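## Task

Close the lid on tip box TB4 and push its front edge fully down so that it latches; the lid must stay shut without the robot holding it, and the gripper must release and back away at the end.

## Robot and tools

Robot: a single six-joint arm with a two-finger parallel gripper. The tip box sits loose on a bench mat and has to finish lying flat on it. Knocking anything off the table ends the scene. Occasionally a held part gets tugged, or a loose object gets nudged, by an outside disturbance.

Frame: every pose is in the scene frame. Its origin is on the table surface straight below the arm base. +z is up, and +y is to the left when you face along +x. Distances are in metres. Orientations are quaternions written w first (qw, qx, qy, qz). The base may be slightly tilted relative to the table, and the reported hand position gets less accurate the farther the arm reaches. The gripper's fingers point along its own +z axis and close along its own y axis. The reported end_effector_position is the point between the finger pads, roughly 1 cm short of the fingertips.

Row format: 8 numbers, x, y, z, qw, qx, qy, qz, opening. x, y, z and the quaternion are an absolute target pose for the gripper in the scene frame, not an offset. opening runs from -1 (closed) to +1 (fully open, 0.094 m between pads).

execute_actions(actions): actions is a list of actions. Each action is a table of at most 15 rows, and each row is applied for one control step of 1/30 s. If a table has fewer than 15 rows, its last row repeats until 15 steps are done. An empty list moves nothing and simply returns the current state and images. An action is rejected if its target is more than 0.6 m from the gripper's starting position along any of the gripper's own axes. If any action is malformed, or the first one fails that check against the latest reported state, the whole call is rejected and the robot does not move. To hold an orientation steady, put the intended quaternion in every row rather than copying the reported one, which may have drifted.

move(target, speed, blocking): target is one row, as above. The gripper follows a straight path toward that absolute pose and turns the shorter way. speed is the path's top speed in m/s, from 0.002 to 0.5 (default 0.25); the turn rate is capped at twice that value in rad/s. A path lasts between 0.5 and 10 s and is cut off at 10 s. The opening is applied when the move starts. The path does not slow down when it meets an obstacle, and the actual arm may lag, drift, or overshoot the speed, especially near full reach. Contacts land harder at higher speed, and aiming deeper past a surface presses harder. The result adds a "move:" line with the outcome: done (at rest near target), off_target, moving, held (a check blocked the final step) or fault. It also lists the limits that acted (paced means the commanded pose was clipped; held means some steps were blocked, after which the arm may jump faster than speed) and the remaining distance to target. With blocking=false the call returns after 0.5 s while motion continues. Until a result shows that move has ended, further moves and execute_actions are refused, so use wait or stop first.

wait(seconds): 0 to 10 s. The arm keeps its last command, and any running move carries on; the wait returns early when the move ends. stop(): brakes a running move to rest, which needs some distance, more at high speed. The fingers do not stop.

zoom_image(camera, region): camera is cam_head_left, cam_head_right or cam_wrist, each 504x504. region is [x0, y0, x1, y1] in pixels, measured from the top-left corner, at most 504 by 504. It gives a magnified crop of that camera's latest frame.

finished_scene(scene): pass the current scene number. The robot first holds your last command, then the scene is judged and the next one begins. This cannot be undone. The lid must already be latched and stable, and the gripper must be released and clear of the box. Ending a reply without any tool call ends everything.

Controller behaviour: at every step, the commanded pose is limited to 70 mm and 16 degrees away from the measured pose. Damped inverse kinematics then chases that limited pose, and position takes priority over orientation. After an action the arm goes no further than the last limited pose, so a far target needs several actions. "Hand target" shows the pose currently being pursued. Joint friction can leave the gripper up to about 31 mm off, and very small commands may do nothing. The elbow cannot fully straighten. A "pose unreachable" line means the clearance check, which counts the mount under the base as part of the arm, altered or blocked the command.

Result lines: the state gives end_effector_position and end_effector_quat_wxyz. Joint positions and velocities are listed in the order waist, shoulder, elbow, wrist pitch, wrist yaw, wrist roll (rad, rad/s), followed by the finger-pad gap (m, m/s). The joint ranges are waist -2.618 to 3.054, shoulder 0.000 to 3.142, elbow 0.000 to 3.142, wrist pitch -1.571 to 1.571, wrist yaw -1.571 to 1.571, and wrist roll -2.094 to 2.094. grip_measured is the finger opening on the command scale and may be off by about 1 mm throughout a scene. For a firm grip, command about 0.03 below grip_measured. Per-pad force tops out around 50 to 62 N and is weaker on very thin parts. Results from action calls also list positions at sampled steps, and HELD marks steps that were held back. When an object stops the arm, the arm usually keeps pushing until it gets a new command.

Heat: holding a load warms the motors. MOTOR HOT appears from 75 °C. At 90 °C the arm halts for 10 s, and at 100 °C the motors let go and the arm drops. These show as OVER-TEMPERATURE FAULT lines. The simulation also keeps running while you compose a reply, holding the last command.

Avoid: fast impacts, hard shoves, dropping things, sliding the loose box off the mat or tipping it, and leaving the lid pressed only by the gripper. Close the lid gently, press the front edge down firmly but under control, then open the fingers and lift away.

Each tool is called after ">>>" by a JSON object that holds its "method" and its "body", one argument or row to a line.

## Session

>>> {"method": "move", "body": {
  "target": [0.3,0,0.27,0.1,0,0.995,0,-1]
}}

Scene clock: 5.13 s.
end_effector_position=(+0.3044, -0.0033, +0.2621) grip_measured=-0.988 end_effector_quat_wxyz=(+0.121, +0.012, +0.992, +0.023)
Joint positions: [-0.014  1.532  1.747 -1.524 -0.008  0.032  0.001]
Joint velocities: [-0.002 -0.017  0.007 -0.007  0.022 -0.095 -0.   ]
Hand target: +0.307, -0.000, +0.265; +0.122, +0.004, +0.992, +0.023
Off the commanded pose: 0.010 m, 4 deg.
move: off_target

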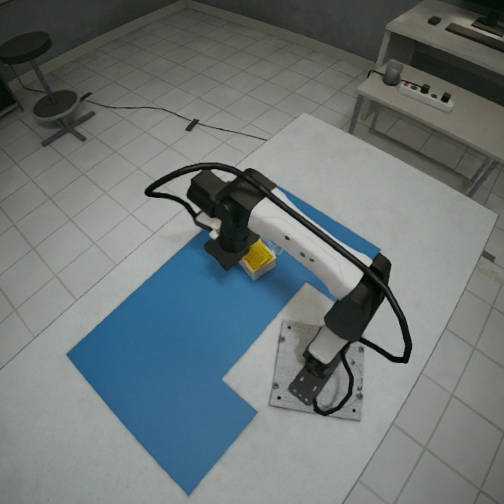

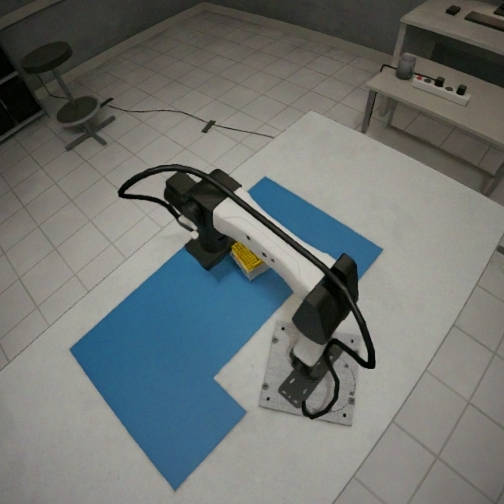

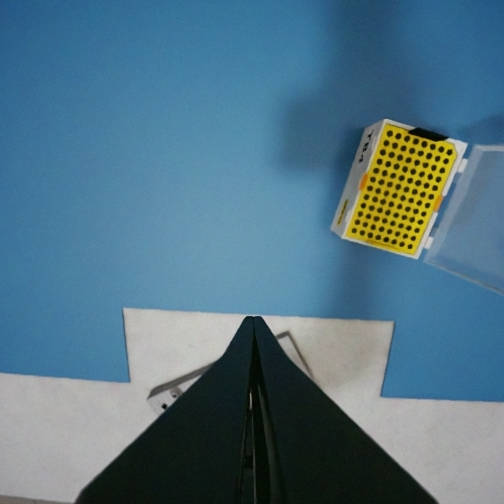

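>>> {"method": "move", "body": {
  "target": [0.305,-0.31,0.24,0,0.81,0.59,0,-1]
}}

>>> {"method": "move", "body": {
  "target": [0.305,-0.31,0.10,0,0.81,0.59,0,-1],
  "speed": 0.1
}}

Scene clock: 10.43 s.
end_effector_position=(+0.3008, -0.3068, +0.2395) grip_measured=-0.988 end_effector_quat_wxyz=(+0.122, +0.796, +0.593, +0.011)
Joint positions: [-0.806  2.01   2.273 -1.553  0.024  1.077  0.001]
Joint velocities: [-0.007 -0.002 -0.017 -0.022  0.066 -0.037 -0.   ]
Hand target: +0.300, -0.313, +0.240; +0.126, +0.801, +0.585, +0.007
Off the commanded pose: 0.005 m, 14 deg.
joint sent to its limit — the command would take joint 4 (wrist pitch) past its lower limit, so that joint was sent only as far as its limit.
move: off_target

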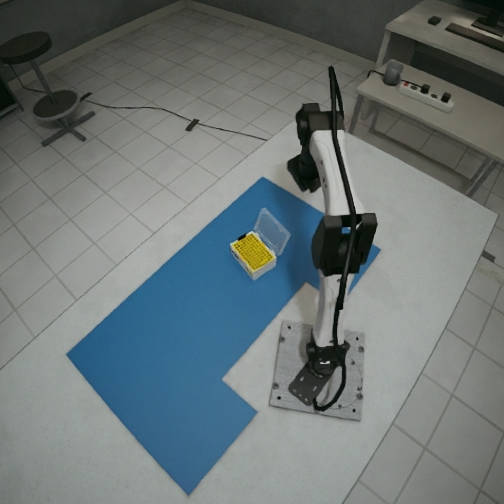

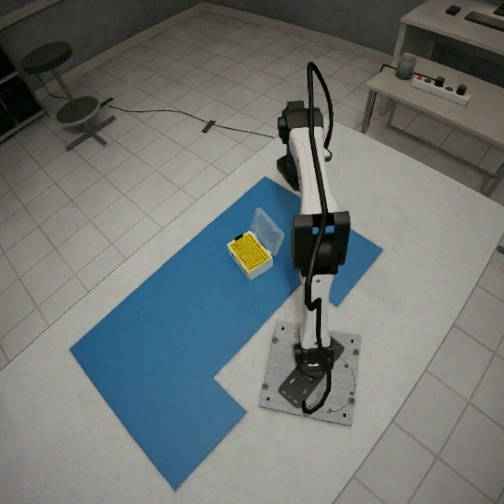

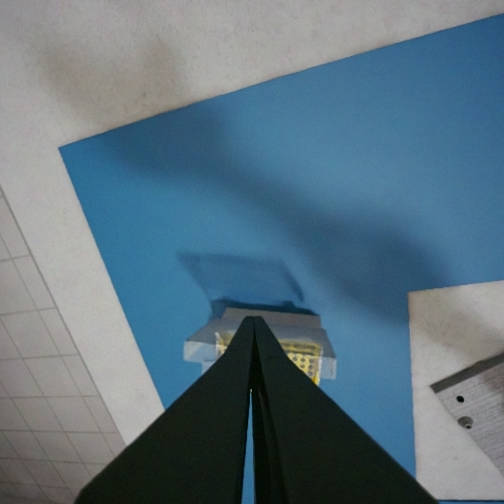

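Scene clock: 12.23 s.
end_effector_position=(+0.3094, -0.3124, +0.1074) grip_measured=-0.988 end_effector_quat_wxyz=(+0.009, +0.805, +0.594, -0.003)
Joint positions: [-0.806  2.183  2.032 -1.366  0.02   1.089  0.001]
Joint velocities: [-0.012 -0.002 -0.007 -0.066  0.081 -0.037  0.   ]
Hand target: +0.307, -0.312, +0.099; -0.001, +0.809, +0.588, +0.001
Off the commanded pose: 0.009 m, 1 deg.
move: done

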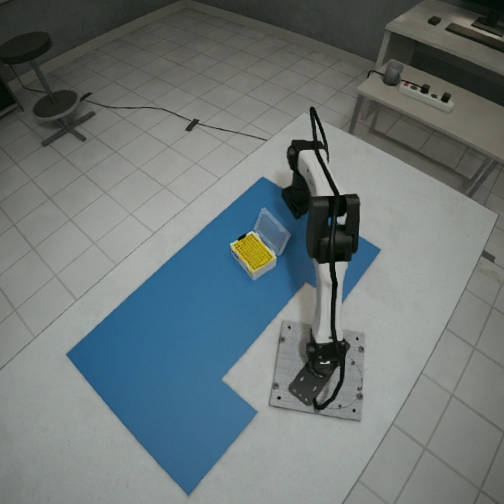

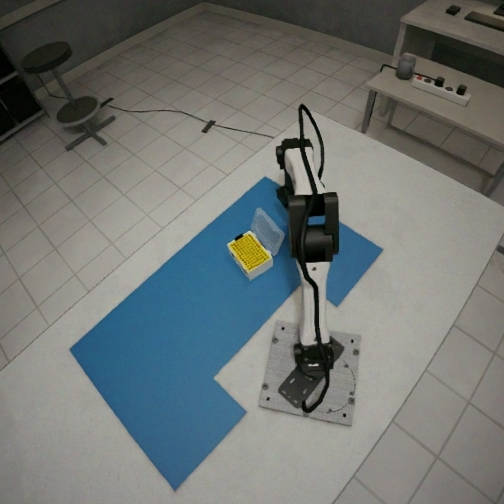

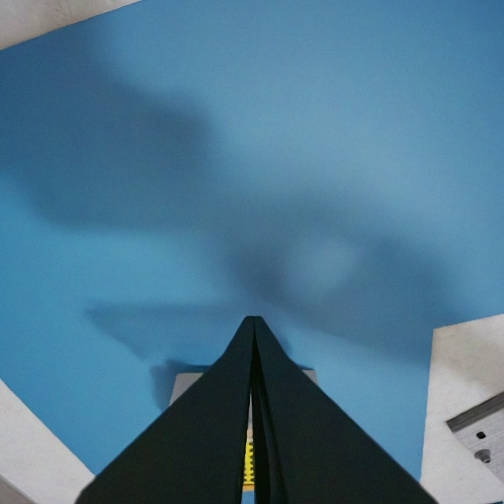

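>>> {"method": "move", "body": {
  "target": [0.36,-0.15,0.115,0,0.81,0.59,0,-1],
  "speed": 0.05
}}

Scene clock: 16.33 s.
end_effector_position=(+0.3655, -0.1539, +0.1136) grip_measured=-0.988 end_effector_quat_wxyz=(-0.003, +0.808, +0.589, +0.001)
Joint positions: [-0.41   2.022  1.793 -1.317  0.018  1.496  0.001]
Joint velocities: [ 0.012 -0.032  0.012 -0.007  0.007  0.066  0.001]
Hand target: +0.364, -0.148, +0.115; -0.004, +0.808, +0.589, +0.006
Off the commanded pose: 0.007 m, 0 deg.
move: done

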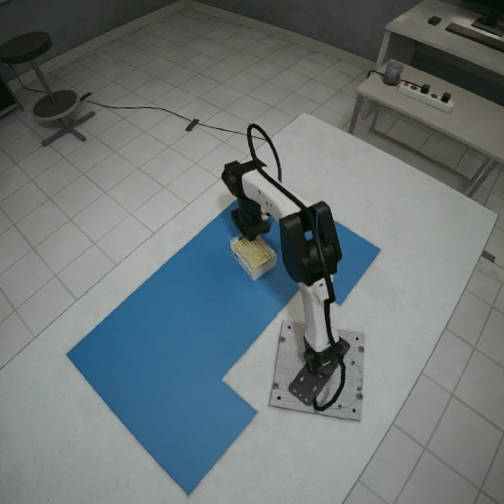

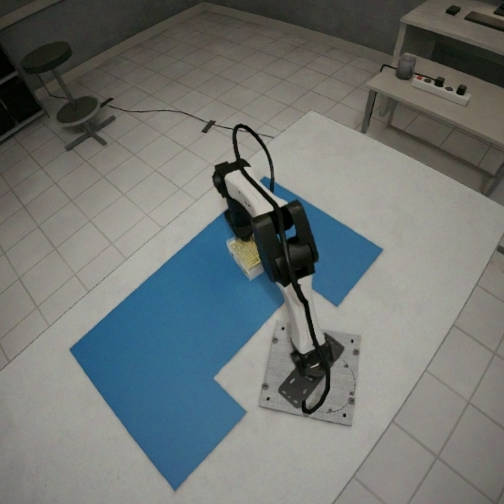

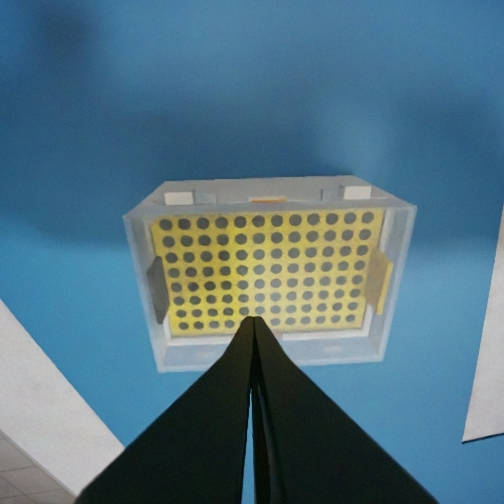

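>>> {"method": "move", "body": {
  "target": [0.37,-0.107,0.10,0,0.81,0.59,0,-1],
  "speed": 0.05
}}

>>> {"method": "move", "body": {
  "target": [0.37,-0.107,0.04,0,0.81,0.59,0,-1],
  "speed": 0.03
}}

>>> {"method": "move", "body": {
  "target": [0.36,-0.15,0.2,0,0.81,0.59,0,-1],
  "speed": 0.1
}}

Scene clock: 18.47 s.
end_effector_position=(+0.3736, -0.1094, +0.0990) grip_measured=-0.988 end_effector_quat_wxyz=(-0.005, +0.808, +0.589, +0.001)
Joint positions: [-0.297  2.002  1.702 -1.252  0.018  1.61   0.001]
Joint velocities: [-0.002  0.007 -0.017  0.022 -0.022  0.051  0.   ]
Hand target: +0.371, -0.106, +0.100; -0.002, +0.808, +0.589, +0.001
Off the commanded pose: 0.004 m, 1 deg.
move: done

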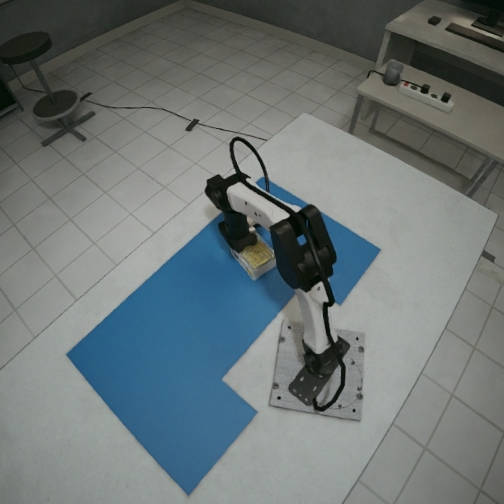

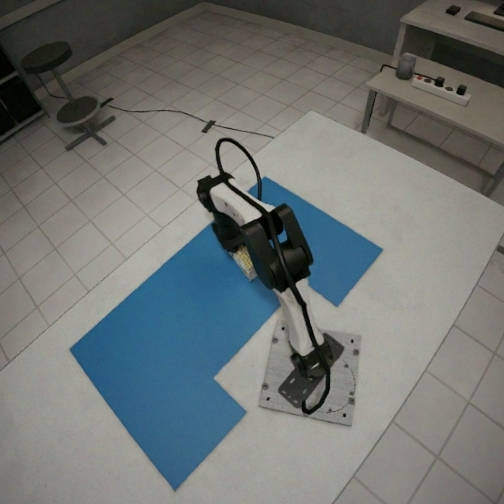

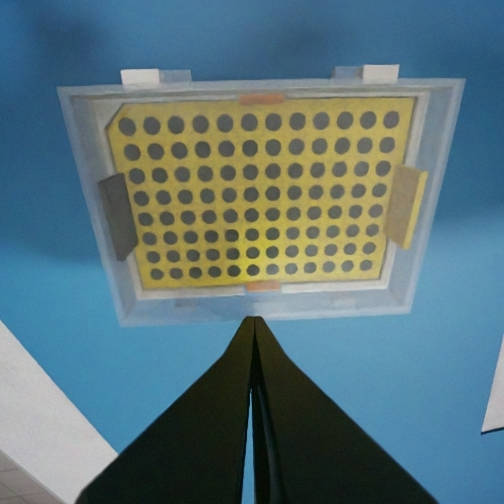

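Scene clock: 20.67 s.
end_effector_position=(+0.3753, -0.1095, +0.0872) grip_measured=-0.988 end_effector_quat_wxyz=(+0.023, +0.808, +0.588, +0.024)
Joint positions: [-0.297  1.945  1.57  -1.105  0.018  1.611  0.001]
Joint velocities: [-0.007 -0.002 -0.002  0.007 -0.037 -0.037  0.   ]
Hand target: +0.367, -0.106, +0.043; -0.001, +0.808, +0.589, -0.001
Off the commanded pose: 0.048 m, 4 deg.
move: off_target

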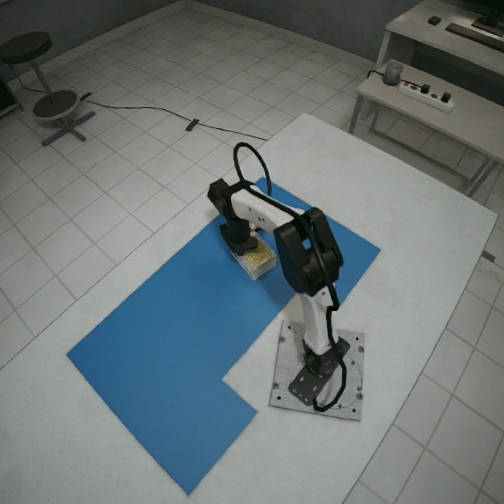

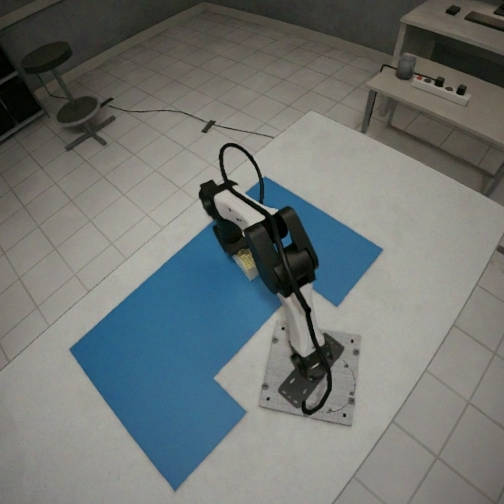

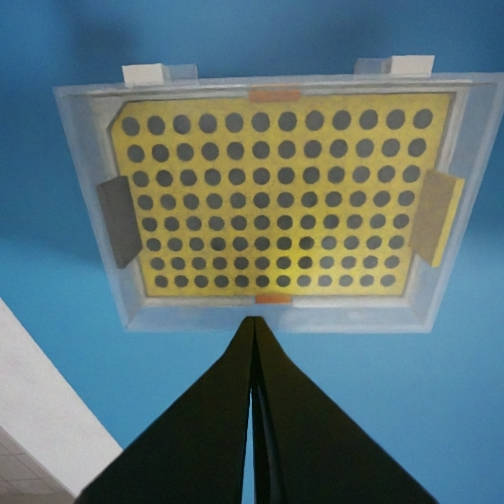

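Scene clock: 22.27 s.
end_effector_position=(+0.3579, -0.1443, +0.1872) grip_measured=-0.988 end_effector_quat_wxyz=(+0.014, +0.807, +0.590, +0.012)
Joint positions: [-0.39   1.969  2.009 -1.546  0.018  1.514  0.001]
Joint velocities: [-0.007 -0.002  0.007  0.051 -0.051 -0.051 -0.   ]
Hand target: +0.357, -0.149, +0.199; +0.029, +0.808, +0.588, +0.017
Off the commanded pose: 0.014 m, 2 deg.
joint sent to its limit — the command would take joint 4 (wrist pitch) past its lower limit, so that joint was sent only as far as its limit.
move: off_target

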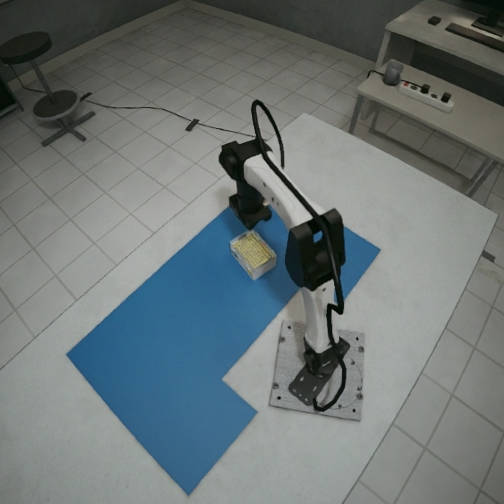

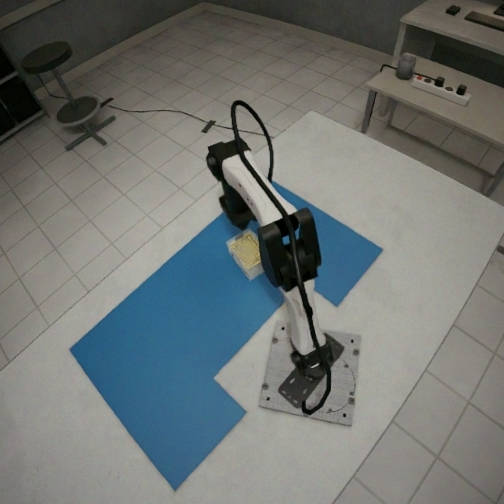

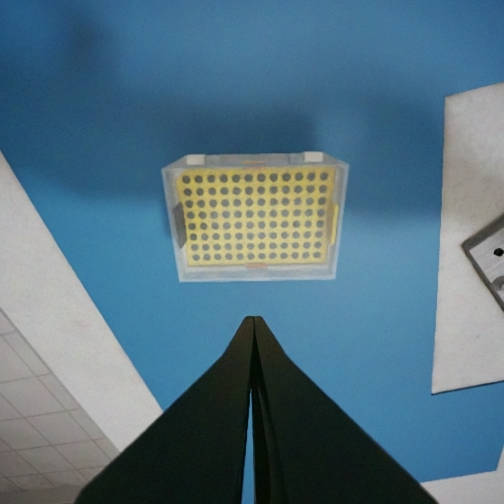

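>>> {"method": "finished_scene", "body": {
  "scene": 2
}}

The scene is finished: the task was done.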